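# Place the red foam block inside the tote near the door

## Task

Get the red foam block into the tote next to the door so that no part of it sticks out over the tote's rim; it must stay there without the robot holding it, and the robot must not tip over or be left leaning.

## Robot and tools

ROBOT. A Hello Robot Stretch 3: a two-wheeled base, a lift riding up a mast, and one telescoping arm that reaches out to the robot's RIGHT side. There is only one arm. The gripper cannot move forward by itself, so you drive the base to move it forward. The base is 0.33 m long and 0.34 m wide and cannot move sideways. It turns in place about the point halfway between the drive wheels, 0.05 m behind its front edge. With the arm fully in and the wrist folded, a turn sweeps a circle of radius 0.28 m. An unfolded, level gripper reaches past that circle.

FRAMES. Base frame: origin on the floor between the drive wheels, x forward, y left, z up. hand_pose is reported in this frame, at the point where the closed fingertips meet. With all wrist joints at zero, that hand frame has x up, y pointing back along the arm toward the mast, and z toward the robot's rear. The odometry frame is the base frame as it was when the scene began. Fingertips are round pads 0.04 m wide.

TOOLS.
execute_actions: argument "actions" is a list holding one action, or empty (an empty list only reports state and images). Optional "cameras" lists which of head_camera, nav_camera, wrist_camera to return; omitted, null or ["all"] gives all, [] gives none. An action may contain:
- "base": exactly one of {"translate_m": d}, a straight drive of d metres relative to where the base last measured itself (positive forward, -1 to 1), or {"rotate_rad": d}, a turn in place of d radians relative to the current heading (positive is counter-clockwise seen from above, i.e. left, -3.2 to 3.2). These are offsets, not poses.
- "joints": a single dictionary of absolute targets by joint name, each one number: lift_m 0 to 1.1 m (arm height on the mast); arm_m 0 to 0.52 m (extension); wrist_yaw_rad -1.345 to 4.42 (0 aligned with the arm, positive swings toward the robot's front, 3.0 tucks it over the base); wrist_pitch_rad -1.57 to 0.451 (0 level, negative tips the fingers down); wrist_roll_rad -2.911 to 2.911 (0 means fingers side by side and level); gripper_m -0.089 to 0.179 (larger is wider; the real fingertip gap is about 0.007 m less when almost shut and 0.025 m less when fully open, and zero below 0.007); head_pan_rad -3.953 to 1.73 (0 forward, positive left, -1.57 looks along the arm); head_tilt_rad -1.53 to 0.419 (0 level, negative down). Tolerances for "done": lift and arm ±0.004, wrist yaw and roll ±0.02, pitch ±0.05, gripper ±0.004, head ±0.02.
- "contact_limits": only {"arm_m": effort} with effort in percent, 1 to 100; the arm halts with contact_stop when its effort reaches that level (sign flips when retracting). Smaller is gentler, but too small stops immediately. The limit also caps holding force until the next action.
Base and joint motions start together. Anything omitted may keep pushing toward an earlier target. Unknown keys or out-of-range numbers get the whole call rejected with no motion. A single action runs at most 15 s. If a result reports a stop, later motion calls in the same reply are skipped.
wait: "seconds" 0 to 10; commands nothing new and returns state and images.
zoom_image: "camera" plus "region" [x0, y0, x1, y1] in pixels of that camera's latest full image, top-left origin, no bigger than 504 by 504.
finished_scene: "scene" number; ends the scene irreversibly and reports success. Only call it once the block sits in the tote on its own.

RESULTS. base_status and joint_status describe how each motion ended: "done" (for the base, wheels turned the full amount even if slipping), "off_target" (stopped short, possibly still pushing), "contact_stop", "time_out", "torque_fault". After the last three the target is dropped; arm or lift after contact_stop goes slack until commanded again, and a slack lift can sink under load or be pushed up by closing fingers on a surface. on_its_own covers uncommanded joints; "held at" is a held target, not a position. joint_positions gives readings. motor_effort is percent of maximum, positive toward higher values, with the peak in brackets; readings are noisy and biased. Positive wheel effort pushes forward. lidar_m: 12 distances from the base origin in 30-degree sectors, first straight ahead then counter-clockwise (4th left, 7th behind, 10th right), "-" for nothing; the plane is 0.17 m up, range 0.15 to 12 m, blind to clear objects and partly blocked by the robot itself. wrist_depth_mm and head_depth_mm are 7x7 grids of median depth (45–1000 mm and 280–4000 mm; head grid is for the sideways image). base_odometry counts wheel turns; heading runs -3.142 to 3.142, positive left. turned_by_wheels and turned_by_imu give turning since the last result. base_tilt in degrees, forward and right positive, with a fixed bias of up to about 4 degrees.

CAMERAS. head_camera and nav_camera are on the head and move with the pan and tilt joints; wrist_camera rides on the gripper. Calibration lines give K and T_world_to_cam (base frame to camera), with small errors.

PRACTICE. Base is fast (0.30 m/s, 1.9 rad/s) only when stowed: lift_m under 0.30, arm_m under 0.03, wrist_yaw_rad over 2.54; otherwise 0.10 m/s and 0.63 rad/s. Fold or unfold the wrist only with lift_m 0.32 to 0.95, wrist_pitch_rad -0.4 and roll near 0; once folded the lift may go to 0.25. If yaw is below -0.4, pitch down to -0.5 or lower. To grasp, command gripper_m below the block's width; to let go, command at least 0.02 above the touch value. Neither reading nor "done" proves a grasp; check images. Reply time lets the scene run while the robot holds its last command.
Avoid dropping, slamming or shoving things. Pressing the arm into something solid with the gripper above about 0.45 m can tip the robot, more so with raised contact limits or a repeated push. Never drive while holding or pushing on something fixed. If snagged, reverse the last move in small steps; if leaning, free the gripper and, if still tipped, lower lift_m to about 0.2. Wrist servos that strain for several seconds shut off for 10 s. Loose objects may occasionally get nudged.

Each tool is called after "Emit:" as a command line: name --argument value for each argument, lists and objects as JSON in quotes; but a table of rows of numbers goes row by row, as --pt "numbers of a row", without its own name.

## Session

Emit:
execute_actions --actions '[]'

Scene clock: 0.00 s.
base_odometry: x=+0.000 y=+0.000 heading=+0.000 (m, m, rad; odometry frame)
turned_by_wheels: +0.000 (rad since the last result)
turned_by_imu: +0.000 (rad since the last result)
base_tilt: forward=-1.1 right=-1.5 (deg)
lidar_m: 2.17 1.29 0.97 0.95 0.99 1.41 1.28 1.06 0.80 0.78 0.82 1.16
head_depth_mm: 1874 2108 2093 2114 2070 2079 2081 / 1860 2126 2105 2129 2120 2111 2094 / 1844 2142 2138 2149 2125 2170 2130 / 1836 2154 2138 2157 2136 2149 2132 / 1842 2188 2185 2167 2172 2181 2146 / 1815 2226 2207 2210 2242 2244 2186 / 1804 2250 2244 2251 2216 2253 2219
base_status: not commanded
joint_positions: lift_m=+0.548 arm_m=-0.001 wrist_yaw_rad=+3.037 wrist_pitch_rad=-0.394 wrist_roll_rad=+0.017 gripper_m=+0.037 head_pan_rad=+0.003 head_tilt_rad=-0.020
joint_status: not commanded
motor_effort: left_wheel=+0 right_wheel=+0 lift_m=+31 arm_m=-1 wrist_yaw_rad=+0 wrist_pitch_rad=+8 wrist_roll_rad=+0 gripper_m=-1 head_pan_rad=+0 head_tilt_rad=+2 (%)
hand_pose: x=+0.0024 y=+0.0820 z=+0.5662 quat_wxyz=(+0.176, +0.705, +0.101, +0.680) (m; base frame)
wrist_depth_mm: 894 893 904 889 891 908 894 / 978 959 957 957 970 980 972 / - - - - - - - / - - - - - - - / - - - - - 994 986 / 830 828 - 815 835 838 829 / 716 715 694 717 714 700 702
pictures: head_camera (sideways: a quarter turn clockwise sets it upright), nav_camera (sideways: a quarter turn counterclockwise sets it upright), wrist_camera
camera_calibration (this result's frames):
head_camera: T_world_to_cam=[[-0.0140077, 0.043671, -0.998948, 1.32331], [-0.0604989, 0.997178, 0.044442, -0.0550316], [0.99807, 0.0610578, -0.0113261, -0.0331834], [0, 0, 0, 1]] pos_world=[0.0483266, -0.000887874, 1.32399]
nav_camera: T_world_to_cam=[[0.0564581, 0.0461462, 0.997338, -1.25704], [0.0433137, -0.998104, 0.0437297, -0.00687153], [0.997465, 0.0407295, -0.0583498, 0.0228117], [0, 0, 0, 1]] pos_world=[0.0485139, 0.0502201, 1.25533]
wrist_camera: T_world_to_cam=[[0.996485, -0.0823428, -0.015404, 0.0147919], [-0.0566655, -0.52713, -0.847893, 0.559993], [0.061698, 0.845786, -0.529943, 0.391464], [0, 0, 0, 1]] pos_world=[-0.0071601, -0.0346873, 0.682496]
Images, in order (width x height): head_camera 896x504, nav_camera 672x504, wrist_camera 644x364.

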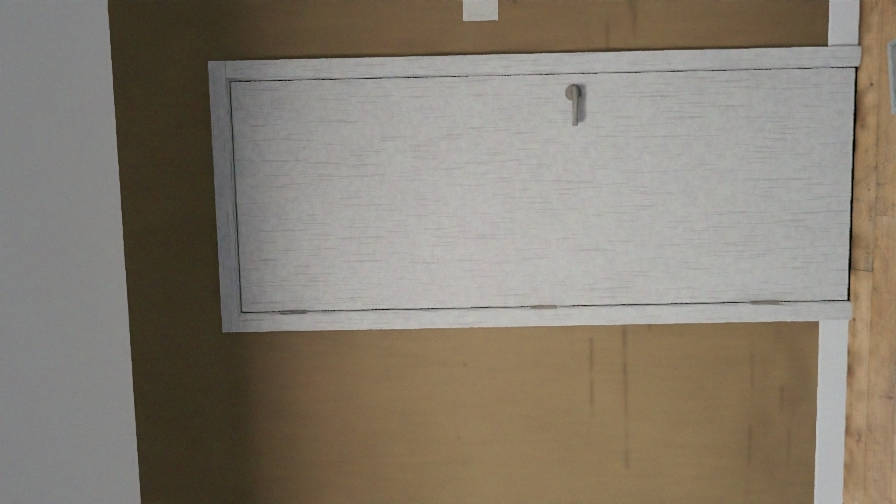

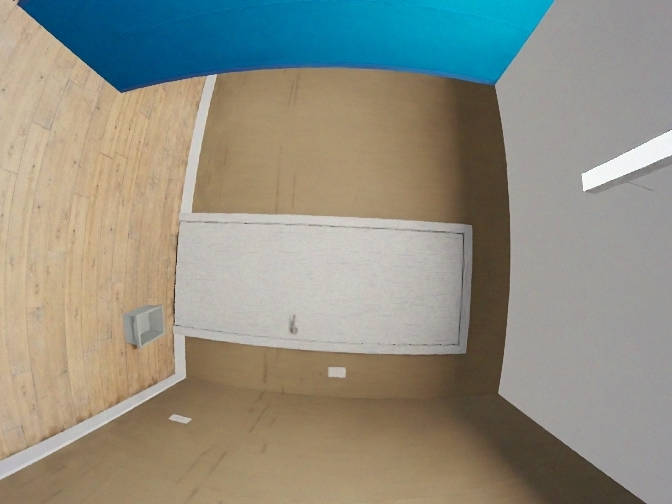

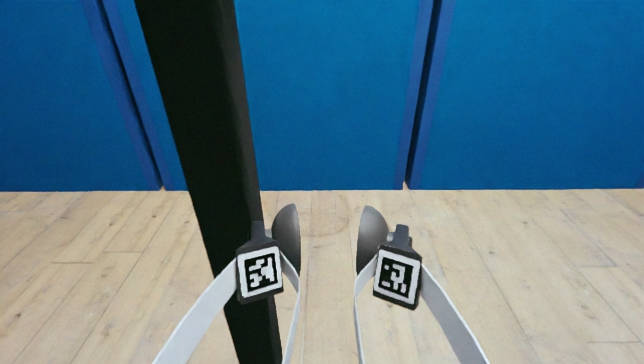

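Emit:
execute_actions --actions '[{"joints": {"lift_m": 0.26, "head_pan_rad": -3.2, "head_tilt_rad": -0.4}}]' --cameras '["head_camera", "nav_camera"]'

Scene clock: 9.40 s.
base_odometry: x=+0.000 y=+0.000 heading=+0.000 (m, m, rad; odometry frame)
turned_by_wheels: +0.000 (rad since the last result)
turned_by_imu: +0.000 (rad since the last result)
base_tilt: forward=-1.1 right=-1.4 (deg)
lidar_m: 2.17 1.29 0.97 0.94 1.00 1.41 1.28 1.06 0.80 0.78 0.82 1.16
head_depth_mm: 1323 1406 1500 1621 1772 1763 1402 / 1320 1409 1483 1533 1707 1648 1414 / 1334 1415 1497 1578 1715 1641 1422 / 1323 1425 1483 1576 1715 1646 1430 / 1330 1432 1497 1580 1719 1656 1420 / 1328 1427 1485 1577 1643 1610 1433 / 1343 1428 1489 1465 1729 1754 1450
base_status: not commanded
joint_positions: lift_m=+0.260 arm_m=-0.001 wrist_yaw_rad=+3.037 wrist_pitch_rad=-0.396 wrist_roll_rad=+0.017 gripper_m=+0.037 head_pan_rad=-3.193 head_tilt_rad=-0.395
joint_status: all done
motor_effort: left_wheel=+0(0) right_wheel=+0(0) lift_m=+25(25) arm_m=+0(1) wrist_yaw_rad=+0(0) wrist_pitch_rad=+9(9) wrist_roll_rad=+0(0) gripper_m=+0(1) head_pan_rad=-5(49) head_tilt_rad=-1(27) (%)
hand_pose: x=+0.0024 y=+0.0818 z=+0.2780 quat_wxyz=(+0.176, +0.705, +0.101, +0.679) (m; base frame)
wrist_depth_mm: 885 879 904 890 905 883 896 / 965 974 958 979 971 962 966 / 976 969 991 975 985 949 979 / 719 725 - 732 732 722 724 / 581 584 583 575 597 577 572 / 482 499 - - 480 478 475 / 425 - - - 409 405 409
pictures: head_camera (sideways: a quarter turn clockwise sets it upright), nav_camera (sideways: a quarter turn counterclockwise sets it upright)
camera_calibration (this result's frames):
head_camera: T_world_to_cam=[[0.376221, -0.063063, -0.924381, 1.22338], [-0.0136015, -0.997949, 0.0625462, -0.0788609], [-0.92643, -0.0109582, -0.376307, 0.453625], [0, 0, 0, 1]] pos_world=[-0.0410812, 0.00342166, 1.3065]
nav_camera: T_world_to_cam=[[-0.419895, -0.0245186, 0.907241, -1.13637], [-0.00264742, 0.999664, 0.0257911, 0.0167801], [-0.907569, 0.0084277, -0.419819, 0.504907], [0, 0, 0, 1]] pos_world=[-0.0188735, -0.0488919, 1.2425]
Images, in order (width x height): head_camera 896x504, nav_camera 672x504.

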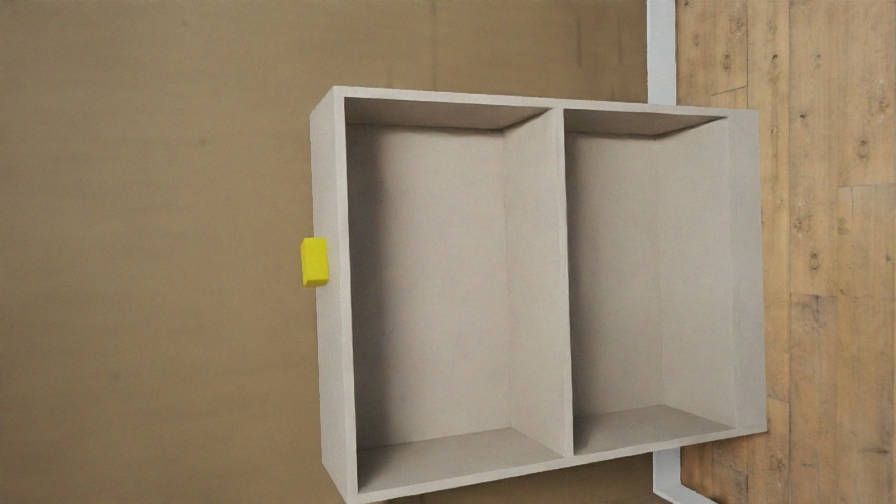

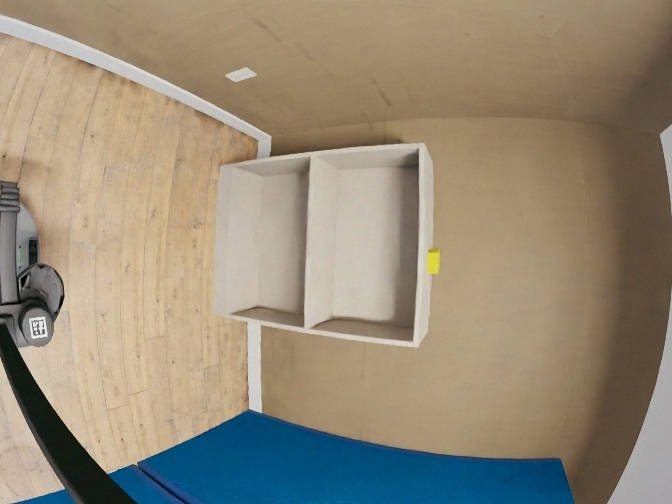

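Emit:
execute_actions --actions '[{"base": {"rotate_rad": 0.38}, "joints": {"head_pan_rad": 0.0, "head_tilt_rad": -0.5}}]' --cameras '[]'

Emit:
execute_actions --actions '[{"base": {"translate_m": 1.0}}]' --cameras '[]'

Emit:
execute_actions --actions '[{"base": {"translate_m": 0.87}, "joints": {"head_pan_rad": 1.1}}]' --cameras '["nav_camera"]'

Scene clock: 37.67 s.
base_odometry: x=+0.000 y=+0.000 heading=+0.380 (m, m, rad; odometry frame)
turned_by_wheels: +0.380 (rad since the last result)
turned_by_imu: +0.382 (rad since the last result)
base_tilt: forward=-1.1 right=-1.4 (deg)
lidar_m: 1.49 1.01 0.94 0.96 1.23 1.28 1.24 0.84 0.78 0.79 1.01 2.17
head_depth_mm: 1779 1920 2104 2257 2055 1596 1311 / 1896 2048 2208 2394 2061 1602 1314 / 1976 2139 2292 2520 2052 1609 1319 / 2060 2229 2442 2663 2090 1630 1319 / 2155 2322 2562 2768 2092 1637 1338 / 2226 2364 1473 1550 1626 1600 1339 / 1166 1210 1264 1323 1384 1457 1343
base_status: done
joint_positions: lift_m=+0.260 arm_m=-0.001 wrist_yaw_rad=+3.037 wrist_pitch_rad=-0.396 wrist_roll_rad=+0.017 gripper_m=+0.037 head_pan_rad=-0.007 head_tilt_rad=-0.495
joint_status: all done
motor_effort: left_wheel=-4(11) right_wheel=+4(11) lift_m=+24(25) arm_m=+0(0) wrist_yaw_rad=+0(0) wrist_pitch_rad=+9(9) wrist_roll_rad=+0(0) gripper_m=+0(1) head_pan_rad=+3(49) head_tilt_rad=-2(14) (%)
hand_pose: x=+0.0024 y=+0.0818 z=+0.2780 quat_wxyz=(+0.176, +0.705, +0.101, +0.679) (m; base frame)
wrist_depth_mm: - - - 960 881 790 718 / - - - - 946 850 771 / 984 989 970 977 966 905 849 / 726 728 - 720 725 713 722 / 584 581 579 580 606 576 574 / 482 497 - - 482 479 477 / 422 - - - 412 410 409
pictures: none
No camera images: the call's "cameras" was empty. Leave "cameras" out to get every camera's image.

Scene clock: 42.60 s.
base_odometry: x=+0.929 y=+0.371 heading=+0.380 (m, m, rad; odometry frame)
turned_by_wheels: +0.000 (rad since the last result)
turned_by_imu: -0.003 (rad since the last result)
base_tilt: forward=-1.0 right=-1.5 (deg)
lidar_m: 1.30 0.57 0.53 0.54 0.69 1.52 1.90 1.28 1.20 1.21 1.35 1.25
head_depth_mm: 1038 1113 1212 1309 1438 1547 1317 / 1072 1172 1260 1388 1522 1594 1307 / 1129 1224 1336 1477 1624 1611 1323 / 1189 1279 1396 1534 1745 1629 1337 / 1240 1351 1480 1649 1840 1635 1335 / 1301 1412 1586 1755 1946 1646 1344 / 1368 1513 1673 1921 2042 1637 1343
base_status: done
joint_positions: lift_m=+0.260 arm_m=-0.001 wrist_yaw_rad=+3.037 wrist_pitch_rad=-0.396 wrist_roll_rad=+0.017 gripper_m=+0.037 head_pan_rad=-0.007 head_tilt_rad=-0.495
joint_status: not commanded
motor_effort: left_wheel=-3(8) right_wheel=+3(11) lift_m=+25(25) arm_m=-1(1) wrist_yaw_rad=+0(0) wrist_pitch_rad=+9(9) wrist_roll_rad=+0(0) gripper_m=+0(0) head_pan_rad=+4(4) head_tilt_rad=-2(2) (%)
hand_pose: x=+0.0024 y=+0.0818 z=+0.2779 quat_wxyz=(+0.176, +0.705, +0.101, +0.679) (m; base frame)
wrist_depth_mm: 816 728 604 559 507 464 426 / 949 809 662 614 545 500 453 / 977 878 727 666 591 535 487 / 724 743 - 699 652 581 529 / 578 581 578 576 601 576 559 / 482 496 - - 479 482 483 / 424 - - - 412 406 410
pictures: none
No camera images: the call's "cameras" was empty. Leave "cameras" out to get every camera's image.

Scene clock: 47.20 s.
base_odometry: x=+1.737 y=+0.693 heading=+0.380 (m, m, rad; odometry frame)
turned_by_wheels: +0.000 (rad since the last result)
turned_by_imu: -0.002 (rad since the last result)
base_tilt: forward=-1.0 right=-1.6 (deg)
lidar_m: 0.49 0.63 1.38 0.75 0.51 0.51 2.47 1.67 1.55 0.74 0.52 0.48
head_depth_mm: 1274 1312 1330 1387 1424 1454 1296 / 1836 1853 1955 2063 1929 1598 1323 / 2697 2927 3164 2850 2054 1606 1321 / 2718 2969 3229 2899 2078 1611 1327 / 2727 2951 3214 2980 2099 1625 1338 / 2690 2942 3133 2889 2092 1641 1333 / 2725 2903 3144 2970 2146 1649 1352
base_status: done
joint_positions: lift_m=+0.260 arm_m=-0.001 wrist_yaw_rad=+3.037 wrist_pitch_rad=-0.396 wrist_roll_rad=+0.017 gripper_m=+0.037 head_pan_rad=+1.093 head_tilt_rad=-0.495
joint_status: all done
motor_effort: left_wheel=-3(8) right_wheel=+3(10) lift_m=+25(25) arm_m=-1(1) wrist_yaw_rad=+0(0) wrist_pitch_rad=+9(9) wrist_roll_rad=+0(0) gripper_m=-1(1) head_pan_rad=+3(51) head_tilt_rad=-2(3) (%)
hand_pose: x=+0.0024 y=+0.0818 z=+0.2779 quat_wxyz=(+0.176, +0.705, +0.101, +0.679) (m; base frame)
wrist_depth_mm: 401 471 - - - - - / 411 501 - - - - - / 433 527 968 977 973 978 892 / 482 566 - 727 718 725 729 / 552 555 579 584 599 573 575 / 480 500 - - 481 478 475 / 427 - - - 409 411 407
pictures: nav_camera (sideways: a quarter turn counterclockwise sets it upright)
camera_calibration (this result's frames):
nav_camera: T_world_to_cam=[[0.192171, 0.470983, 0.860956, -1.07973], [0.912187, -0.409271, 0.0202844, 0.0183717], [0.361918, 0.781455, -0.508275, 0.612263], [0, 0, 0, 1]] pos_world=[-0.0308548, 0.0375975, 1.24042]
Images, in order (width x height): nav_camera 672x504.

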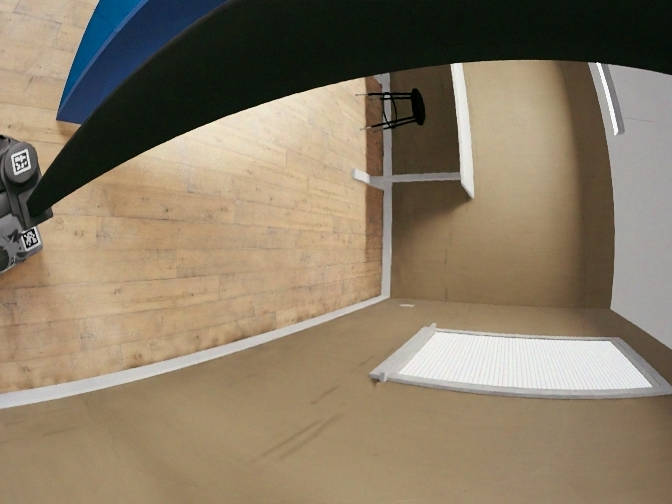

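Emit:
execute_actions --actions '[{"base": {"rotate_rad": 1.15}, "joints": {"head_pan_rad": 1.73, "head_tilt_rad": -0.35}}]' --cameras '[]'

Emit:
execute_actions --actions '[{"base": {"translate_m": 1.0}}]' --cameras '[]'

Emit:
execute_actions --actions '[{"base": {"translate_m": 0.2}}]' --cameras '["head_camera", "nav_camera"]'

Scene clock: 66.10 s.
base_odometry: x=+1.737 y=+0.693 heading=+1.529 (m, m, rad; odometry frame)
turned_by_wheels: +1.150 (rad since the last result)
turned_by_imu: +1.157 (rad since the last result)
base_tilt: forward=-1.1 right=-1.5 (deg)
lidar_m: 1.91 0.67 0.51 0.70 2.19 1.61 1.55 0.65 0.50 0.48 0.50 0.69
head_depth_mm: 1463 1387 1329 1269 1211 1162 1127 / 2786 2938 3131 3274 2389 1821 1463 / 2806 3007 3190 3457 2540 1839 1475 / 2921 3067 3237 3365 2561 1862 1483 / 2971 3207 3326 3458 2590 1883 1472 / 3023 3206 3372 3454 2705 - - / - - - - - - -
base_status: done
joint_positions: lift_m=+0.260 arm_m=-0.001 wrist_yaw_rad=+3.037 wrist_pitch_rad=-0.396 wrist_roll_rad=+0.017 gripper_m=+0.037 head_pan_rad=+1.723 head_tilt_rad=-0.359
joint_status: all done
motor_effort: left_wheel=-3(10) right_wheel=+4(11) lift_m=+25(25) arm_m=-1(1) wrist_yaw_rad=+0(0) wrist_pitch_rad=+9(9) wrist_roll_rad=+0(0) gripper_m=-1(0) head_pan_rad=+4(42) head_tilt_rad=+4(19) (%)
hand_pose: x=+0.0024 y=+0.0818 z=+0.2779 quat_wxyz=(+0.176, +0.705, +0.101, +0.679) (m; base frame)
wrist_depth_mm: - - - - 554 477 477 / - - - - 560 520 529 / - 977 977 988 601 575 577 / 730 729 - 723 659 642 657 / 580 584 582 573 600 569 576 / 478 495 - - 481 479 474 / 424 - - - 409 408 407
pictures: none
No camera images: the call's "cameras" was empty. Leave "cameras" out to get every camera's image.

Scene clock: 71.03 s.
base_odometry: x=+1.778 y=+1.692 heading=+1.529 (m, m, rad; odometry frame)
turned_by_wheels: +0.000 (rad since the last result)
turned_by_imu: -0.003 (rad since the last result)
base_tilt: forward=-1.0 right=-1.6 (deg)
lidar_m: 1.90 1.86 2.55 1.45 0.60 0.67 1.83 0.69 0.51 0.49 0.51 0.70
head_depth_mm: 2699 2857 3082 3277 2509 1840 1463 / 2806 3005 3067 3277 2529 1835 1472 / 2806 3012 3217 3425 2589 1866 1462 / 2034 2158 2251 2354 2363 1796 1465 / 1220 1285 1354 1456 1512 1644 1440 / 1214 1279 1368 1206 1530 - - / - - - - - - -
base_status: done
joint_positions: lift_m=+0.260 arm_m=-0.001 wrist_yaw_rad=+3.037 wrist_pitch_rad=-0.396 wrist_roll_rad=+0.017 gripper_m=+0.037 head_pan_rad=+1.723 head_tilt_rad=-0.359
joint_status: not commanded
motor_effort: left_wheel=-3(7) right_wheel=+3(10) lift_m=+25(25) arm_m=-1(1) wrist_yaw_rad=+0(0) wrist_pitch_rad=+9(9) wrist_roll_rad=+0(0) gripper_m=-1(1) head_pan_rad=+4(5) head_tilt_rad=+5(4) (%)
hand_pose: x=+0.0024 y=+0.0818 z=+0.2779 quat_wxyz=(+0.176, +0.705, +0.101, +0.679) (m; base frame)
wrist_depth_mm: 456 - - - - - - / 495 - - - - - - / 527 779 975 975 965 975 956 / 591 650 - 723 726 736 724 / 581 577 582 586 604 580 575 / 479 498 - - 483 479 477 / 422 - - - 410 407 406
pictures: none
No camera images: the call's "cameras" was empty. Leave "cameras" out to get every camera's image.

Scene clock: 73.50 s.
base_odometry: x=+1.787 y=+1.892 heading=+1.529 (m, m, rad; odometry frame)
turned_by_wheels: +0.000 (rad since the last result)
turned_by_imu: -0.001 (rad since the last result)
base_tilt: forward=-1.1 right=-1.5 (deg)
lidar_m: 1.90 1.67 2.42 2.35 1.45 0.74 1.83 0.69 0.51 0.49 0.51 0.69
head_depth_mm: 2744 2890 3034 3261 2502 1829 1453 / 2777 2939 3093 3362 2503 1857 1451 / 2814 2999 3163 3365 2518 1843 1474 / 2918 2960 3328 3448 2555 1887 1465 / 2084 2196 2294 2413 2338 1822 1483 / 1881 1393 1475 1507 1603 - - / - - - - - - -
base_status: done
joint_positions: lift_m=+0.260 arm_m=-0.001 wrist_yaw_rad=+3.037 wrist_pitch_rad=-0.396 wrist_roll_rad=+0.017 gripper_m=+0.037 head_pan_rad=+1.723 head_tilt_rad=-0.359
joint_status: not commanded
motor_effort: left_wheel=-3(10) right_wheel=+3(10) lift_m=+26(25) arm_m=+0(1) wrist_yaw_rad=+0(0) wrist_pitch_rad=+9(9) wrist_roll_rad=+0(0) gripper_m=-1(1) head_pan_rad=+5(3) head_tilt_rad=+4(4) (%)
hand_pose: x=+0.0024 y=+0.0818 z=+0.2779 quat_wxyz=(+0.176, +0.705, +0.101, +0.679) (m; base frame)
wrist_depth_mm: - - - - - - - / - - - - - - - / 803 912 990 958 977 962 971 / 657 723 - 714 717 725 727 / 580 578 587 577 603 578 573 / 480 501 - - 479 478 476 / 421 - - - 409 407 409
pictures: head_camera (sideways: a quarter turn clockwise sets it upright), nav_camera (sideways: a quarter turn counterclockwise sets it upright)
camera_calibration (this result's frames):
head_camera: T_world_to_cam=[[0.00915056, -0.347908, -0.937484, 1.24272], [-0.979773, -0.19054, 0.0611475, -0.0711492], [-0.199902, 0.917962, -0.342614, 0.405346], [0, 0, 0, 1]] pos_world=[-0.0000523558, 0.046703, 1.30826]
nav_camera: T_world_to_cam=[[-0.103841, 0.373572, 0.921771, -1.15726], [0.978655, 0.203631, 0.0277222, 0.00827885], [-0.177345, 0.904974, -0.386743, 0.45741], [0, 0, 0, 1]] pos_world=[-0.047153, 0.0166873, 1.2434]
Images, in order (width x height): head_camera 896x504, nav_camera 672x504.

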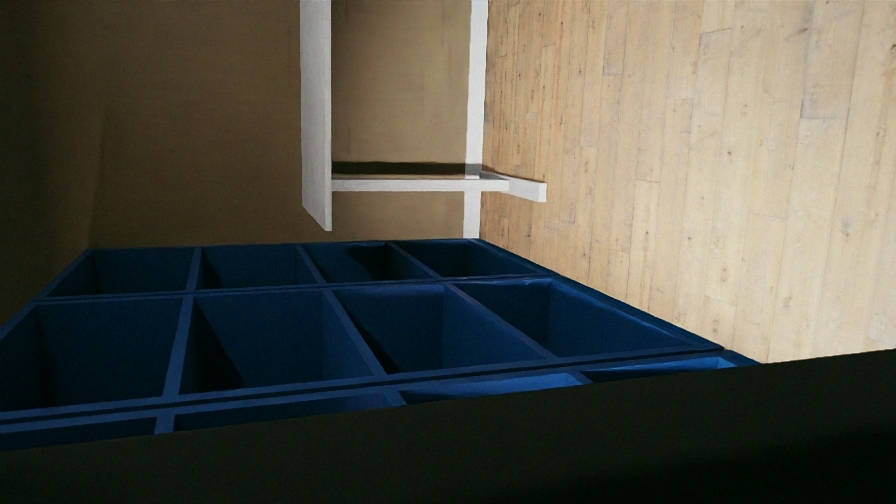

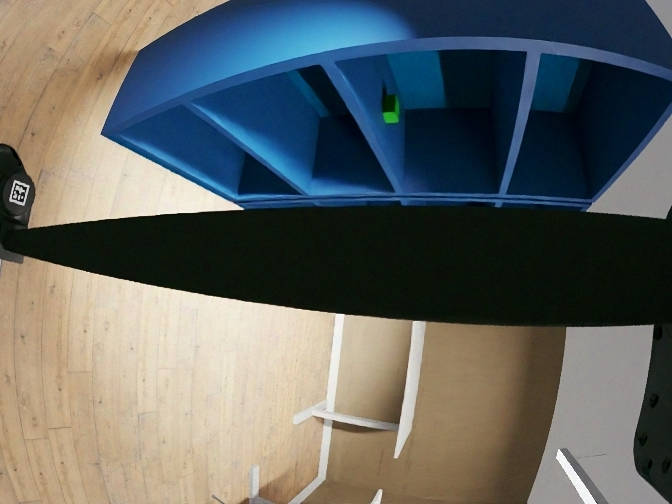

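Emit:
execute_actions --actions '[{"base": {"rotate_rad": -1.565}, "joints": {"head_pan_rad": -1.57, "head_tilt_rad": -0.35}}]' --cameras '[]'

Emit:
execute_actions --actions '[{"base": {"translate_m": -0.9}}]' --cameras '["head_camera", "nav_camera"]'

Scene clock: 80.97 s.
base_odometry: x=+1.787 y=+1.892 heading=-0.036 (m, m, rad; odometry frame)
turned_by_wheels: -1.565 (rad since the last result)
turned_by_imu: -1.575 (rad since the last result)
base_tilt: forward=-1.1 right=-1.7 (deg)
lidar_m: 0.49 0.51 0.69 1.92 2.07 2.42 2.36 1.45 0.74 1.82 0.69 0.51
head_depth_mm: 2355 2513 2721 2861 2463 1841 1455 / 2370 2524 2676 2837 2523 1844 1458 / 2382 2534 2694 2854 2459 1850 1466 / 2382 2543 2726 2841 2510 1873 1472 / 2401 2544 2667 2839 2433 1882 1477 / 1780 1745 1731 1707 1720 1698 1479 / 1311 1280 1273 1253 1238 1228 1223
base_status: done
joint_positions: lift_m=+0.260 arm_m=-0.001 wrist_yaw_rad=+3.037 wrist_pitch_rad=-0.396 wrist_roll_rad=+0.017 gripper_m=+0.037 head_pan_rad=-1.563 head_tilt_rad=-0.359
joint_status: all done
motor_effort: left_wheel=+3(11) right_wheel=-3(9) lift_m=+25(25) arm_m=-1(1) wrist_yaw_rad=+0(1) wrist_pitch_rad=+9(9) wrist_roll_rad=+0(0) gripper_m=-1(0) head_pan_rad=-3(49) head_tilt_rad=+5(5) (%)
hand_pose: x=+0.0024 y=+0.0818 z=+0.2779 quat_wxyz=(+0.176, +0.705, +0.101, +0.679) (m; base frame)
wrist_depth_mm: - - - - - 790 529 / - - - - - 775 537 / 972 992 977 964 970 773 540 / 731 735 - 725 723 694 544 / 579 581 576 582 599 578 530 / 482 499 - - 480 477 476 / 423 - - - 409 410 412
pictures: none
No camera images: the call's "cameras" was empty. Leave "cameras" out to get every camera's image.

Scene clock: 85.67 s.
base_odometry: x=+0.887 y=+1.924 heading=-0.036 (m, m, rad; odometry frame)
turned_by_wheels: +0.000 (rad since the last result)
turned_by_imu: +0.002 (rad since the last result)
base_tilt: forward=-1.1 right=-1.6 (deg)
lidar_m: 1.39 1.45 1.98 1.43 2.07 2.14 1.93 1.45 0.72 1.02 0.69 1.44
head_depth_mm: 471 906 955 942 639 1088 863 / 466 906 965 957 641 1093 864 / 515 907 963 967 647 1095 867 / 505 910 973 977 654 1105 873 / 494 916 974 995 659 1113 874 / 487 917 983 1002 665 1117 879 / 541 915 967 938 673 981 877
base_status: done
joint_positions: lift_m=+0.260 arm_m=-0.001 wrist_yaw_rad=+3.037 wrist_pitch_rad=-0.396 wrist_roll_rad=+0.017 gripper_m=+0.037 head_pan_rad=-1.563 head_tilt_rad=-0.359
joint_status: not commanded
motor_effort: left_wheel=+3(8) right_wheel=-3(12) lift_m=+25(25) arm_m=-1(1) wrist_yaw_rad=+0(0) wrist_pitch_rad=+9(9) wrist_roll_rad=+0(0) gripper_m=-1(1) head_pan_rad=-3(4) head_tilt_rad=+4(5) (%)
hand_pose: x=+0.0024 y=+0.0818 z=+0.2779 quat_wxyz=(+0.176, +0.705, +0.101, +0.679) (m; base frame)
wrist_depth_mm: - - - - - - - / - - - - - - - / 989 983 981 966 972 955 951 / 729 727 - 719 722 723 711 / 583 575 583 574 600 576 579 / 485 499 - - 481 481 480 / 422 - - - 411 408 406
pictures: head_camera (sideways: a quarter turn clockwise sets it upright), nav_camera (sideways: a quarter turn counterclockwise sets it upright)
camera_calibration (this result's frames):
head_camera: T_world_to_cam=[[0.0410113, 0.345258, -0.937611, 1.24269], [0.996994, 0.0475898, 0.0611328, -0.0831885], [0.0657274, -0.9373, -0.342269, 0.403276], [0, 0, 0, 1]] pos_world=[0.00546779, -0.0470999, 1.30828]
nav_camera: T_world_to_cam=[[0.0490003, -0.384287, 0.921913, -1.15837], [-0.997772, -0.060673, 0.0277416, 0.0203097], [0.0452745, -0.921218, -0.386404, 0.455611], [0, 0, 0, 1]] pos_world=[0.0563976, -0.0241982, 1.2434]
Images, in order (width x height): head_camera 896x504, nav_camera 672x504.

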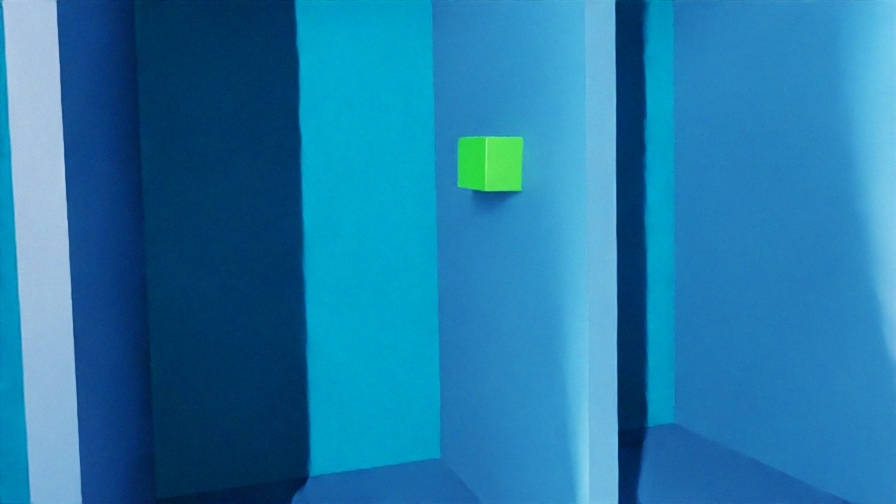

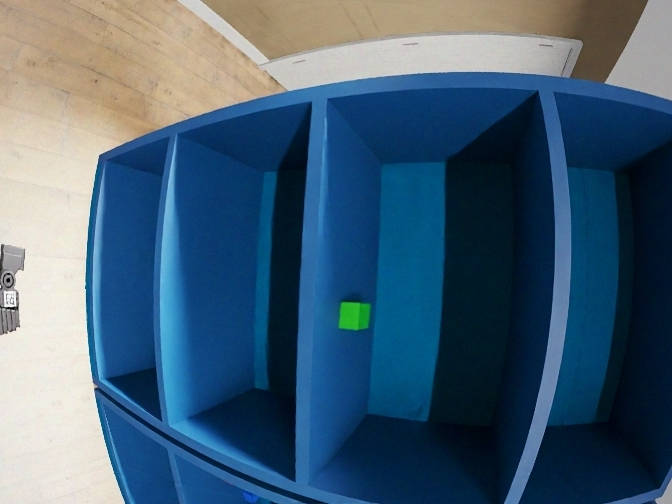

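Emit:
execute_actions --actions '[{"base": {"translate_m": -0.95}}]' --cameras '["head_camera", "nav_camera"]'

Scene clock: 94.73 s.
base_odometry: x=-0.062 y=+1.958 heading=-0.035 (m, m, rad; odometry frame)
turned_by_wheels: +0.000 (rad since the last result)
turned_by_imu: +0.002 (rad since the last result)
base_tilt: forward=-1.1 right=-1.6 (deg)
lidar_m: 2.34 2.44 1.82 1.55 1.36 1.39 0.99 1.00 0.71 1.02 0.70 1.45
head_depth_mm: 472 895 952 944 639 1086 861 / 464 898 957 953 644 1093 860 / 513 905 965 963 649 1077 868 / 505 913 966 979 655 1105 871 / 496 912 971 990 660 1114 876 / 486 923 982 1006 666 1115 882 / 480 921 972 939 672 1023 884
base_status: done
joint_positions: lift_m=+0.260 arm_m=-0.001 wrist_yaw_rad=+3.037 wrist_pitch_rad=-0.396 wrist_roll_rad=+0.017 gripper_m=+0.037 head_pan_rad=-1.563 head_tilt_rad=-0.359
joint_status: not commanded
motor_effort: left_wheel=+3(8) right_wheel=-3(10) lift_m=+25(25) arm_m=-1(1) wrist_yaw_rad=+0(0) wrist_pitch_rad=+9(9) wrist_roll_rad=+0(0) gripper_m=-1(1) head_pan_rad=-4(4) head_tilt_rad=+4(4) (%)
hand_pose: x=+0.0024 y=+0.0818 z=+0.2779 quat_wxyz=(+0.176, +0.705, +0.101, +0.679) (m; base frame)
wrist_depth_mm: - - - - - - - / - - - - - - - / 984 972 982 992 964 968 962 / 728 730 - 717 725 725 718 / 579 578 574 578 597 579 573 / 484 500 - - 478 479 475 / 421 - - - 409 413 407
pictures: head_camera (sideways: a quarter turn clockwise sets it upright), nav_camera (sideways: a quarter turn counterclockwise sets it upright)
camera_calibration (this result's frames):
head_camera: T_world_to_cam=[[0.0410192, 0.345257, -0.937611, 1.24269], [0.996996, 0.0475669, 0.0611328, -0.0831885], [0.0657058, -0.937302, -0.342269, 0.403276], [0, 0, 0, 1]] pos_world=[0.00546671, -0.0470999, 1.30828]
nav_camera: T_world_to_cam=[[0.0489915, -0.384288, 0.921912, -1.15837], [-0.997774, -0.06065, 0.0277416, 0.0203097], [0.0452533, -0.921219, -0.386404, 0.455611], [0, 0, 0, 1]] pos_world=[0.0563971, -0.0241994, 1.2434]
Images, in order (width x height): head_camera 896x504, nav_camera 672x504.

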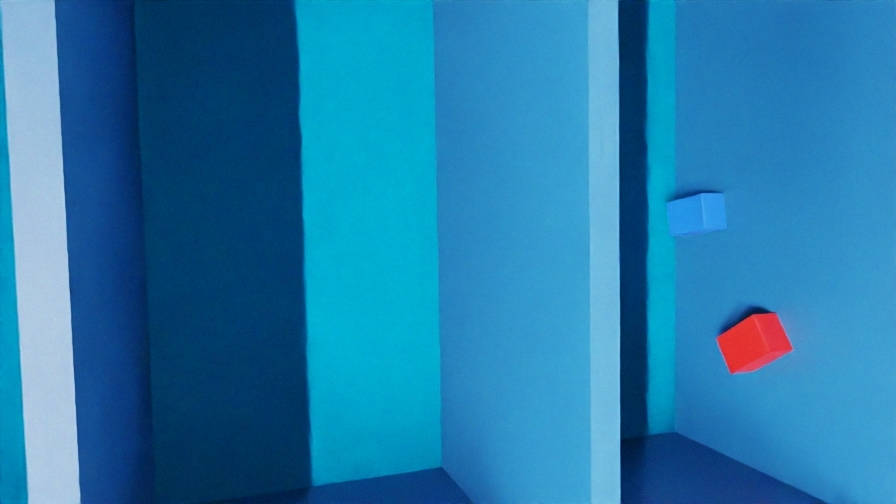

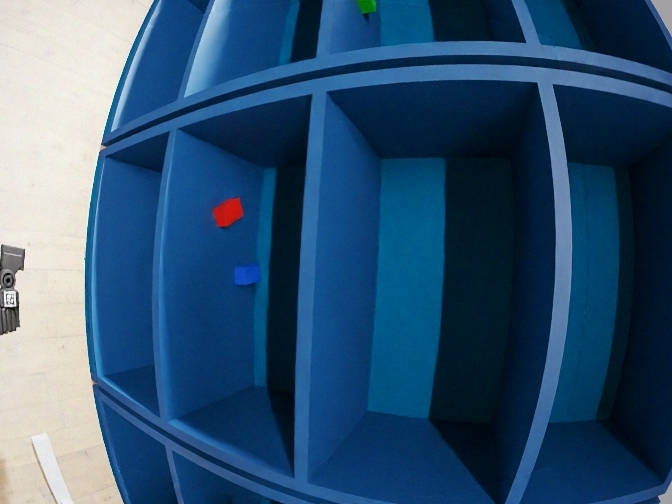

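Emit:
execute_actions --actions '[{"joints": {"lift_m": 0.36, "wrist_pitch_rad": -0.4, "head_tilt_rad": -0.8, "head_pan_rad": -1.4}}]' --cameras '["head_camera"]'

Scene clock: 110.43 s.
base_odometry: x=-0.062 y=+1.958 heading=-0.035 (m, m, rad; odometry frame)
turned_by_wheels: +0.000 (rad since the last result)
turned_by_imu: +0.000 (rad since the last result)
base_tilt: forward=-1.1 right=-1.6 (deg)
lidar_m: 2.34 2.44 1.82 1.55 1.37 1.39 0.99 1.00 0.71 1.01 0.70 1.45
head_depth_mm: 831 710 593 1074 932 1218 1135 / 846 721 603 1082 942 1229 1143 / 861 730 1133 1087 971 1267 1151 / 876 738 1155 1062 979 1267 1144 / 895 752 1190 1106 1336 1280 1157 / 876 761 907 1020 1037 1282 1162 / 724 718 751 849 1078 1322 1166
base_status: not commanded
joint_positions: lift_m=+0.360 arm_m=-0.001 wrist_yaw_rad=+3.037 wrist_pitch_rad=-0.417 wrist_roll_rad=+0.017 gripper_m=+0.037 head_pan_rad=-1.407 head_tilt_rad=-0.790
joint_status: all done
motor_effort: left_wheel=+2(3) right_wheel=-3(3) lift_m=+36(37) arm_m=-1(1) wrist_yaw_rad=+0(0) wrist_pitch_rad=+8(8) wrist_roll_rad=+0(0) gripper_m=-1(1) head_pan_rad=+3(20) head_tilt_rad=-5(31) (%)
hand_pose: x=+0.0021 y=+0.0792 z=+0.3728 quat_wxyz=(+0.183, +0.704, +0.109, +0.678) (m; base frame)
wrist_depth_mm: - - - - - - - / - - - - - - - / - - - - - - - / 889 867 - 880 873 879 877 / 699 714 717 707 732 701 703 / 595 592 - 577 587 585 588 / 505 521 - - 507 504 502
pictures: head_camera (sideways: a quarter turn clockwise sets it upright)
camera_calibration (this result's frames):
head_camera: T_world_to_cam=[[-0.0717825, 0.702986, -0.707572, 0.943425], [0.982284, 0.172944, 0.0721714, -0.0974318], [0.173106, -0.689856, -0.702946, 0.871886], [0, 0, 0, 1]] pos_world=[0.0124987, -0.0448896, 1.28746]
Images, in order (width x height): head_camera 896x504.

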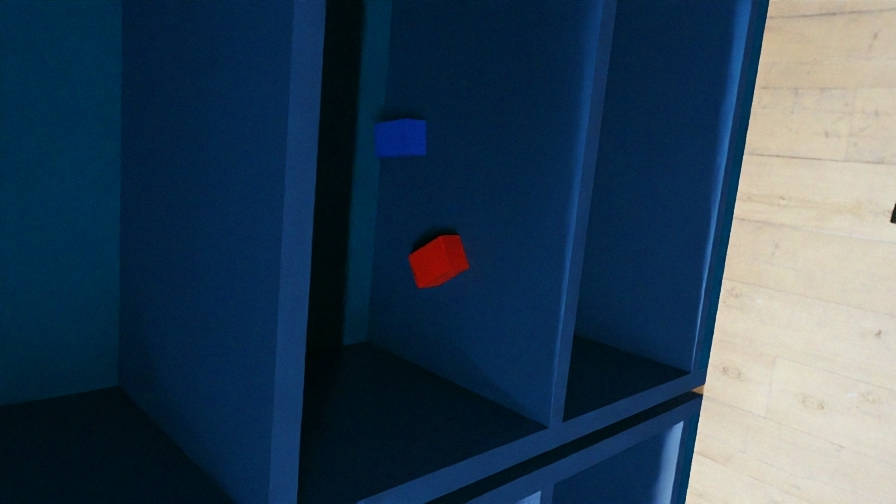

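Emit:
zoom_image --camera "head_camera" --region '[360, 190, 520, 330]'

Region (360, 190, 520, 330) of head_camera's 896x504 image, scaled by 3.150, with more detail than that image has; it fills the top 441 rows of this view, and the rest is white.

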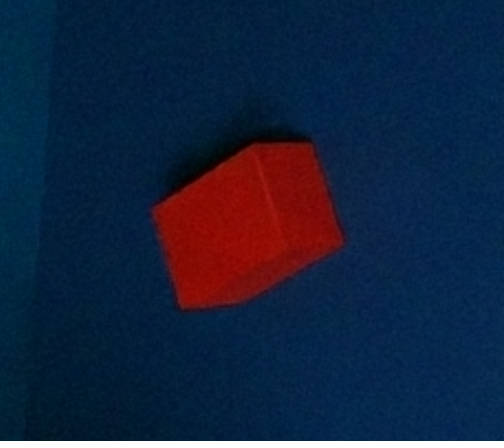

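Emit:
execute_actions --actions '[{"base": {"translate_m": 0.046}, "joints": {"lift_m": 0.515, "wrist_yaw_rad": 0.56, "gripper_m": 0.15}}]' --cameras '[]'

Emit:
execute_actions --actions '[{"joints": {"wrist_pitch_rad": -0.2, "arm_m": 0.1}}]' --cameras '["head_camera", "wrist_camera"]'

Scene clock: 138.17 s.
base_odometry: x=-0.016 y=+1.956 heading=-0.035 (m, m, rad; odometry frame)
turned_by_wheels: +0.000 (rad since the last result)
turned_by_imu: +0.000 (rad since the last result)
base_tilt: forward=-1.1 right=-1.7 (deg)
lidar_m: 2.29 2.38 1.57 1.54 1.41 1.40 1.03 0.79 0.74 1.02 0.67 1.42
head_depth_mm: 830 710 595 1076 927 1221 1142 / 848 719 1106 1076 941 1222 1136 / 859 730 1142 1080 970 1263 1184 / 878 738 1160 1062 977 1275 1148 / 894 751 1074 1098 1172 1280 1137 / 801 753 797 917 1016 1274 1165 / 642 662 692 825 1380 1314 1166
base_status: done
joint_positions: lift_m=+0.515 arm_m=-0.001 wrist_yaw_rad=+0.563 wrist_pitch_rad=-0.417 wrist_roll_rad=+0.017 gripper_m=+0.150 head_pan_rad=-1.407 head_tilt_rad=-0.790
joint_status: all done
motor_effort: left_wheel=+2(9) right_wheel=-3(4) lift_m=+36(35) arm_m=-1(1) wrist_yaw_rad=-3(4) wrist_pitch_rad=+9(9) wrist_roll_rad=+0(0) gripper_m=+0(100) head_pan_rad=+4(3) head_tilt_rad=-5(4) (%)
hand_pose: x=+0.0983 y=-0.3341 z=+0.5276 quat_wxyz=(+0.700, +0.333, -0.629, +0.048) (m; base frame)
wrist_depth_mm: 985 774 465 506 645 608 547 / - - 522 442 398 396 397 / - - - 596 827 308 281 / - - 982 677 918 770 657 / 939 982 844 752 800 804 706 / 766 - 768 713 691 - 673 / 665 664 660 654 597 579 580
pictures: none
No camera images: the call's "cameras" was empty. Leave "cameras" out to get every camera's image.

Scene clock: 140.13 s.
base_odometry: x=-0.016 y=+1.956 heading=-0.035 (m, m, rad; odometry frame)
turned_by_wheels: +0.000 (rad since the last result)
turned_by_imu: +0.000 (rad since the last result)
base_tilt: forward=-1.2 right=-1.6 (deg)
lidar_m: 2.29 2.39 1.57 1.55 1.41 1.40 1.03 0.80 0.73 1.02 0.67 1.42
head_depth_mm: 830 710 594 1066 931 1211 - / 844 718 1105 1080 945 1239 1096 / 865 728 1134 1082 950 1292 1126 / 881 740 1167 1061 979 1275 1152 / 892 750 1067 1098 1177 1272 1156 / 806 755 800 916 1018 1282 1160 / 645 661 692 825 1383 1314 1166
base_status: not commanded
joint_positions: lift_m=+0.515 arm_m=+0.100 wrist_yaw_rad=+0.562 wrist_pitch_rad=-0.222 wrist_roll_rad=+0.017 gripper_m=+0.150 head_pan_rad=-1.407 head_tilt_rad=-0.790
joint_status: all done
motor_effort: left_wheel=+2(2) right_wheel=-3(3) lift_m=+36(36) arm_m=+2(4) wrist_yaw_rad=-2(2) wrist_pitch_rad=+11(10) wrist_roll_rad=+0(0) gripper_m=+0(0) head_pan_rad=+5(3) head_tilt_rad=-4(4) (%)
hand_pose: x=+0.1089 y=-0.4517 z=+0.5735 quat_wxyz=(+0.692, +0.271, -0.659, +0.117) (m; base frame)
wrist_depth_mm: 943 - 368 503 631 557 483 / 950 - 396 534 670 571 502 / - 600 423 496 502 564 447 / - - 427 348 344 346 343 / - - 493 586 279 262 247 / 937 - 536 712 807 - 205 / 785 776 587 671 695 680 600
pictures: head_camera (sideways: a quarter turn clockwise sets it upright), wrist_camera
camera_calibration (this result's frames):
head_camera: T_world_to_cam=[[-0.071904, 0.703113, -0.707433, 0.943246], [0.982262, 0.173068, 0.0721735, -0.0974344], [0.17318, -0.689695, -0.703085, 0.872066], [0, 0, 0, 1]] pos_world=[0.0125046, -0.0448859, 1.28745]
wrist_camera: T_world_to_cam=[[-0.832948, -0.553234, -0.0114362, -0.150926], [-0.19991, 0.320127, -0.926043, 0.733957], [0.515979, -0.769059, -0.377246, -0.026377], [0, 0, 0, 1]] pos_world=[0.0346222, -0.338742, 0.667999]
Images, in order (width x height): head_camera 896x504, wrist_camera 644x364.

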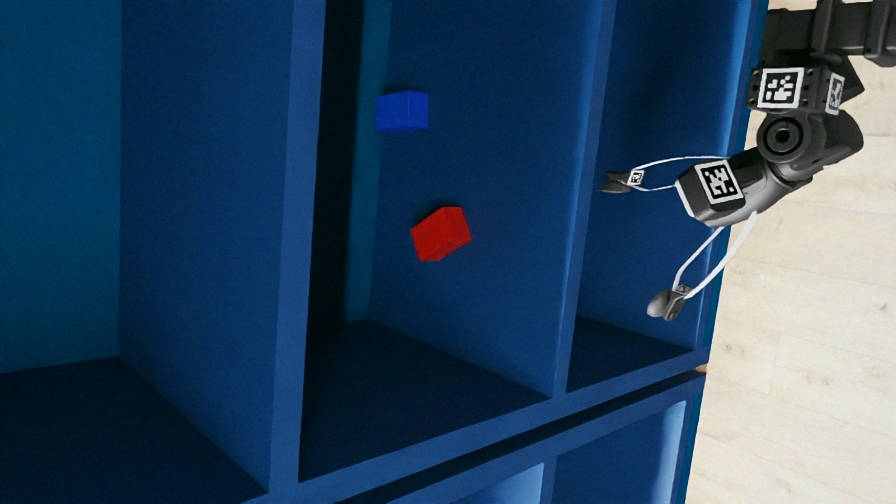

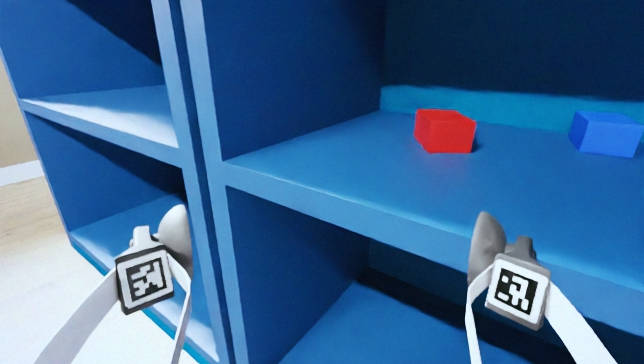

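Emit:
execute_actions --actions '[{"joints": {"arm_m": 0.35}}]' --cameras '["head_camera", "wrist_camera"]'

Scene clock: 156.60 s.
base_odometry: x=-0.016 y=+1.956 heading=-0.035 (m, m, rad; odometry frame)
turned_by_wheels: +0.000 (rad since the last result)
turned_by_imu: +0.000 (rad since the last result)
base_tilt: forward=-1.1 right=-1.5 (deg)
lidar_m: 2.29 2.38 1.56 1.54 1.41 1.40 1.03 0.79 0.74 1.02 0.67 1.41
head_depth_mm: 831 712 592 1072 924 1237 - / 848 718 1106 1073 1341 1219 1142 / 860 729 1131 1103 1349 1252 1144 / 878 739 1162 1064 971 1266 1150 / 899 748 1064 1100 1182 1278 1157 / 801 755 798 916 1015 1286 1157 / 642 661 694 821 1382 1320 1167
base_status: not commanded
joint_positions: lift_m=+0.515 arm_m=+0.350 wrist_yaw_rad=+0.561 wrist_pitch_rad=-0.222 wrist_roll_rad=+0.017 gripper_m=+0.150 head_pan_rad=-1.407 head_tilt_rad=-0.790
joint_status: all done
motor_effort: left_wheel=+2(2) right_wheel=-3(3) lift_m=+36(36) arm_m=+3(2) wrist_yaw_rad=-2(2) wrist_pitch_rad=+11(11) wrist_roll_rad=+0(0) gripper_m=-1(0) head_pan_rad=+4(3) head_tilt_rad=-5(4) (%)
hand_pose: x=+0.1088 y=-0.7019 z=+0.5736 quat_wxyz=(+0.692, +0.271, -0.659, +0.117) (m; base frame)
wrist_depth_mm: 244 289 367 460 412 350 309 / 252 301 385 491 427 365 319 / 259 309 404 496 447 383 329 / 268 311 342 297 296 343 271 / 246 262 247 246 246 261 244 / 191 - 192 193 193 - 192 / - 158 158 158 158 158 157
pictures: head_camera (sideways: a quarter turn clockwise sets it upright), wrist_camera
camera_calibration (this result's frames):
head_camera: T_world_to_cam=[[-0.0719157, 0.703182, -0.707364, 0.943155], [0.982263, 0.173062, 0.0721745, -0.0974357], [0.173169, -0.689627, -0.703155, 0.872157], [0, 0, 0, 1]] pos_world=[0.0125043, -0.0448845, 1.28745]
wrist_camera: T_world_to_cam=[[-0.833315, -0.55268, -0.0114183, -0.288978], [-0.19933, 0.319683, -0.926321, 0.813962], [0.515609, -0.769641, -0.376562, -0.219383], [0, 0, 0, 1]] pos_world=[0.0345531, -0.588768, 0.668079]
Images, in order (width x height): head_camera 896x504, wrist_camera 644x364.

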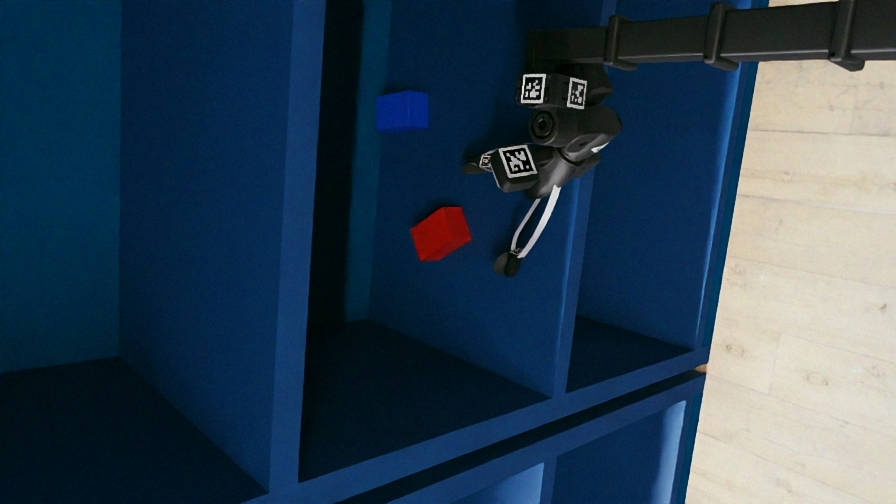

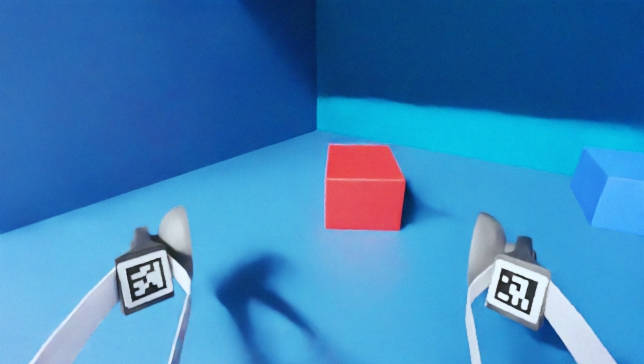

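Emit:
execute_actions --actions '[{"base": {"translate_m": 0.039}, "joints": {"arm_m": 0.456, "lift_m": 0.507}}]' --cameras '["wrist_camera"]'

Scene clock: 178.00 s.
base_odometry: x=+0.023 y=+1.955 heading=-0.035 (m, m, rad; odometry frame)
turned_by_wheels: +0.000 (rad since the last result)
turned_by_imu: +0.000 (rad since the last result)
base_tilt: forward=-1.2 right=-1.6 (deg)
lidar_m: 2.26 2.35 1.38 1.38 2.08 1.43 1.07 0.81 0.76 1.02 0.65 1.38
head_depth_mm: 835 712 594 1097 908 1220 - / 846 719 1109 1105 914 1221 1138 / 861 731 1132 1118 946 1256 1145 / 875 737 1165 1091 985 1265 1152 / 875 748 948 1050 1044 1272 1154 / 714 703 714 845 1006 1287 1162 / 569 601 677 839 1414 1311 1162
base_status: done
joint_positions: lift_m=+0.507 arm_m=+0.456 wrist_yaw_rad=+0.561 wrist_pitch_rad=-0.222 wrist_roll_rad=+0.017 gripper_m=+0.150 head_pan_rad=-1.407 head_tilt_rad=-0.790
joint_status: all done
motor_effort: left_wheel=+3(8) right_wheel=-3(6) lift_m=+25(31) arm_m=+3(3) wrist_yaw_rad=-1(1) wrist_pitch_rad=+11(11) wrist_roll_rad=+0(0) gripper_m=-1(1) head_pan_rad=+4(4) head_tilt_rad=-5(5) (%)
hand_pose: x=+0.1088 y=-0.8079 z=+0.5661 quat_wxyz=(+0.692, +0.271, -0.659, +0.117) (m; base frame)
wrist_depth_mm: 214 253 322 370 309 266 233 / 222 264 338 391 324 278 242 / 227 273 354 411 342 291 251 / 236 279 322 208 321 300 262 / 229 246 231 150 219 245 231 / 181 - 181 135 173 - 181 / - 149 148 143 143 148 148
pictures: wrist_camera
camera_calibration (this result's frames):
wrist_camera: T_world_to_cam=[[-0.83332, -0.552673, -0.0114168, -0.347644], [-0.199297, 0.319635, -0.926344, 0.840835], [0.515615, -0.769666, -0.376505, -0.30386], [0, 0, 0, 1]] pos_world=[0.0345518, -0.694765, 0.660529]
Images, in order (width x height): wrist_camera 644x364.

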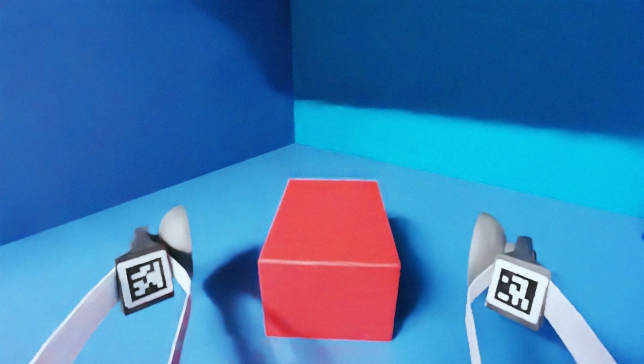

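Emit:
execute_actions --actions '[{"joints": {"gripper_m": 0.02}}]' --cameras '[]'

Emit:
execute_actions --actions '[{"joints": {"lift_m": 0.545}}]' --cameras '["wrist_camera"]'

Scene clock: 187.33 s.
base_odometry: x=+0.023 y=+1.955 heading=-0.035 (m, m, rad; odometry frame)
turned_by_wheels: +0.000 (rad since the last result)
turned_by_imu: +0.000 (rad since the last result)
base_tilt: forward=-1.0 right=-1.6 (deg)
lidar_m: 2.26 2.35 1.38 1.38 2.07 1.43 1.07 0.81 0.76 1.02 0.65 1.38
head_depth_mm: 830 711 595 1097 909 1216 - / 847 718 1107 1115 914 1231 1137 / 861 729 1140 1116 950 1258 1138 / 877 738 1165 1085 977 1264 1148 / 877 752 948 1051 1050 1270 1155 / 713 704 714 847 1006 1278 1154 / 570 601 676 836 1412 1318 1165
base_status: not commanded
joint_positions: lift_m=+0.507 arm_m=+0.456 wrist_yaw_rad=+0.561 wrist_pitch_rad=-0.222 wrist_roll_rad=+0.017 gripper_m=+0.021 head_pan_rad=-1.407 head_tilt_rad=-0.790
joint_status: all done
motor_effort: left_wheel=+2(3) right_wheel=-3(3) lift_m=+25(25) arm_m=+2(2) wrist_yaw_rad=-1(1) wrist_pitch_rad=+11(11) wrist_roll_rad=+0(0) gripper_m=-25(100) head_pan_rad=+4(3) head_tilt_rad=-5(4) (%)
hand_pose: x=+0.1088 y=-0.8079 z=+0.5661 quat_wxyz=(+0.692, +0.271, -0.659, +0.117) (m; base frame)
wrist_depth_mm: 214 255 324 369 309 265 233 / 222 264 338 390 323 277 243 / 228 272 352 416 341 291 252 / 236 278 321 207 323 298 262 / 230 230 245 150 214 232 230 / 180 181 166 134 135 181 180 / 148 148 149 143 144 148 148
pictures: none
No camera images: the call's "cameras" was empty. Leave "cameras" out to get every camera's image.

Scene clock: 188.50 s.
base_odometry: x=+0.023 y=+1.955 heading=-0.035 (m, m, rad; odometry frame)
turned_by_wheels: +0.000 (rad since the last result)
turned_by_imu: +0.000 (rad since the last result)
base_tilt: forward=-1.1 right=-1.4 (deg)
lidar_m: 2.26 2.34 1.38 1.37 2.08 1.43 1.07 0.80 0.76 1.01 0.65 1.38
head_depth_mm: 832 710 593 1102 919 - - / 845 722 1113 1105 937 1229 1145 / 860 729 1131 1023 960 1257 1144 / 882 738 1159 1067 976 1265 1147 / 873 749 944 1047 1053 1269 1150 / 711 702 716 848 1008 1284 1155 / 571 601 677 837 1415 1315 1172
base_status: not commanded
joint_positions: lift_m=+0.545 arm_m=+0.456 wrist_yaw_rad=+0.561 wrist_pitch_rad=-0.223 wrist_roll_rad=+0.017 gripper_m=+0.021 head_pan_rad=-1.407 head_tilt_rad=-0.790
joint_status: all done
motor_effort: left_wheel=+3(2) right_wheel=-3(3) lift_m=+36(37) arm_m=+3(3) wrist_yaw_rad=-1(1) wrist_pitch_rad=+11(11) wrist_roll_rad=+0(0) gripper_m=-25(25) head_pan_rad=+5(4) head_tilt_rad=-5(4) (%)
hand_pose: x=+0.1087 y=-0.8078 z=+0.6034 quat_wxyz=(+0.692, +0.271, -0.659, +0.117) (m; base frame)
wrist_depth_mm: 215 254 322 369 308 265 233 / 220 264 336 389 324 279 242 / 228 274 351 415 342 289 252 / 235 284 362 208 356 305 263 / 243 284 319 149 276 300 268 / 233 234 215 134 135 234 233 / 191 192 192 145 186 192 191
pictures: wrist_camera
camera_calibration (this result's frames):
wrist_camera: T_world_to_cam=[[-0.833325, -0.552665, -0.0114418, -0.347196], [-0.199807, 0.320445, -0.925955, 0.875817], [0.515409, -0.769335, -0.377461, -0.288882], [0, 0, 0, 1]] pos_world=[0.03456, -0.694781, 0.697952]
Images, in order (width x height): wrist_camera 644x364.

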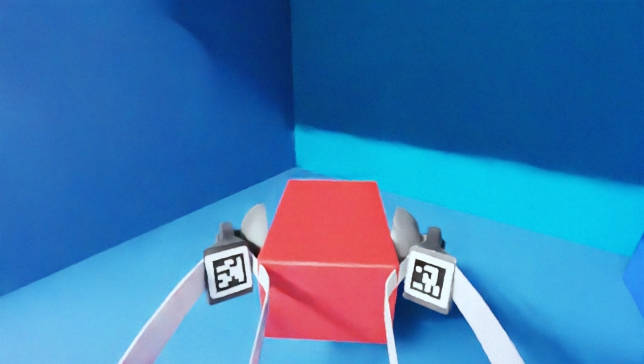

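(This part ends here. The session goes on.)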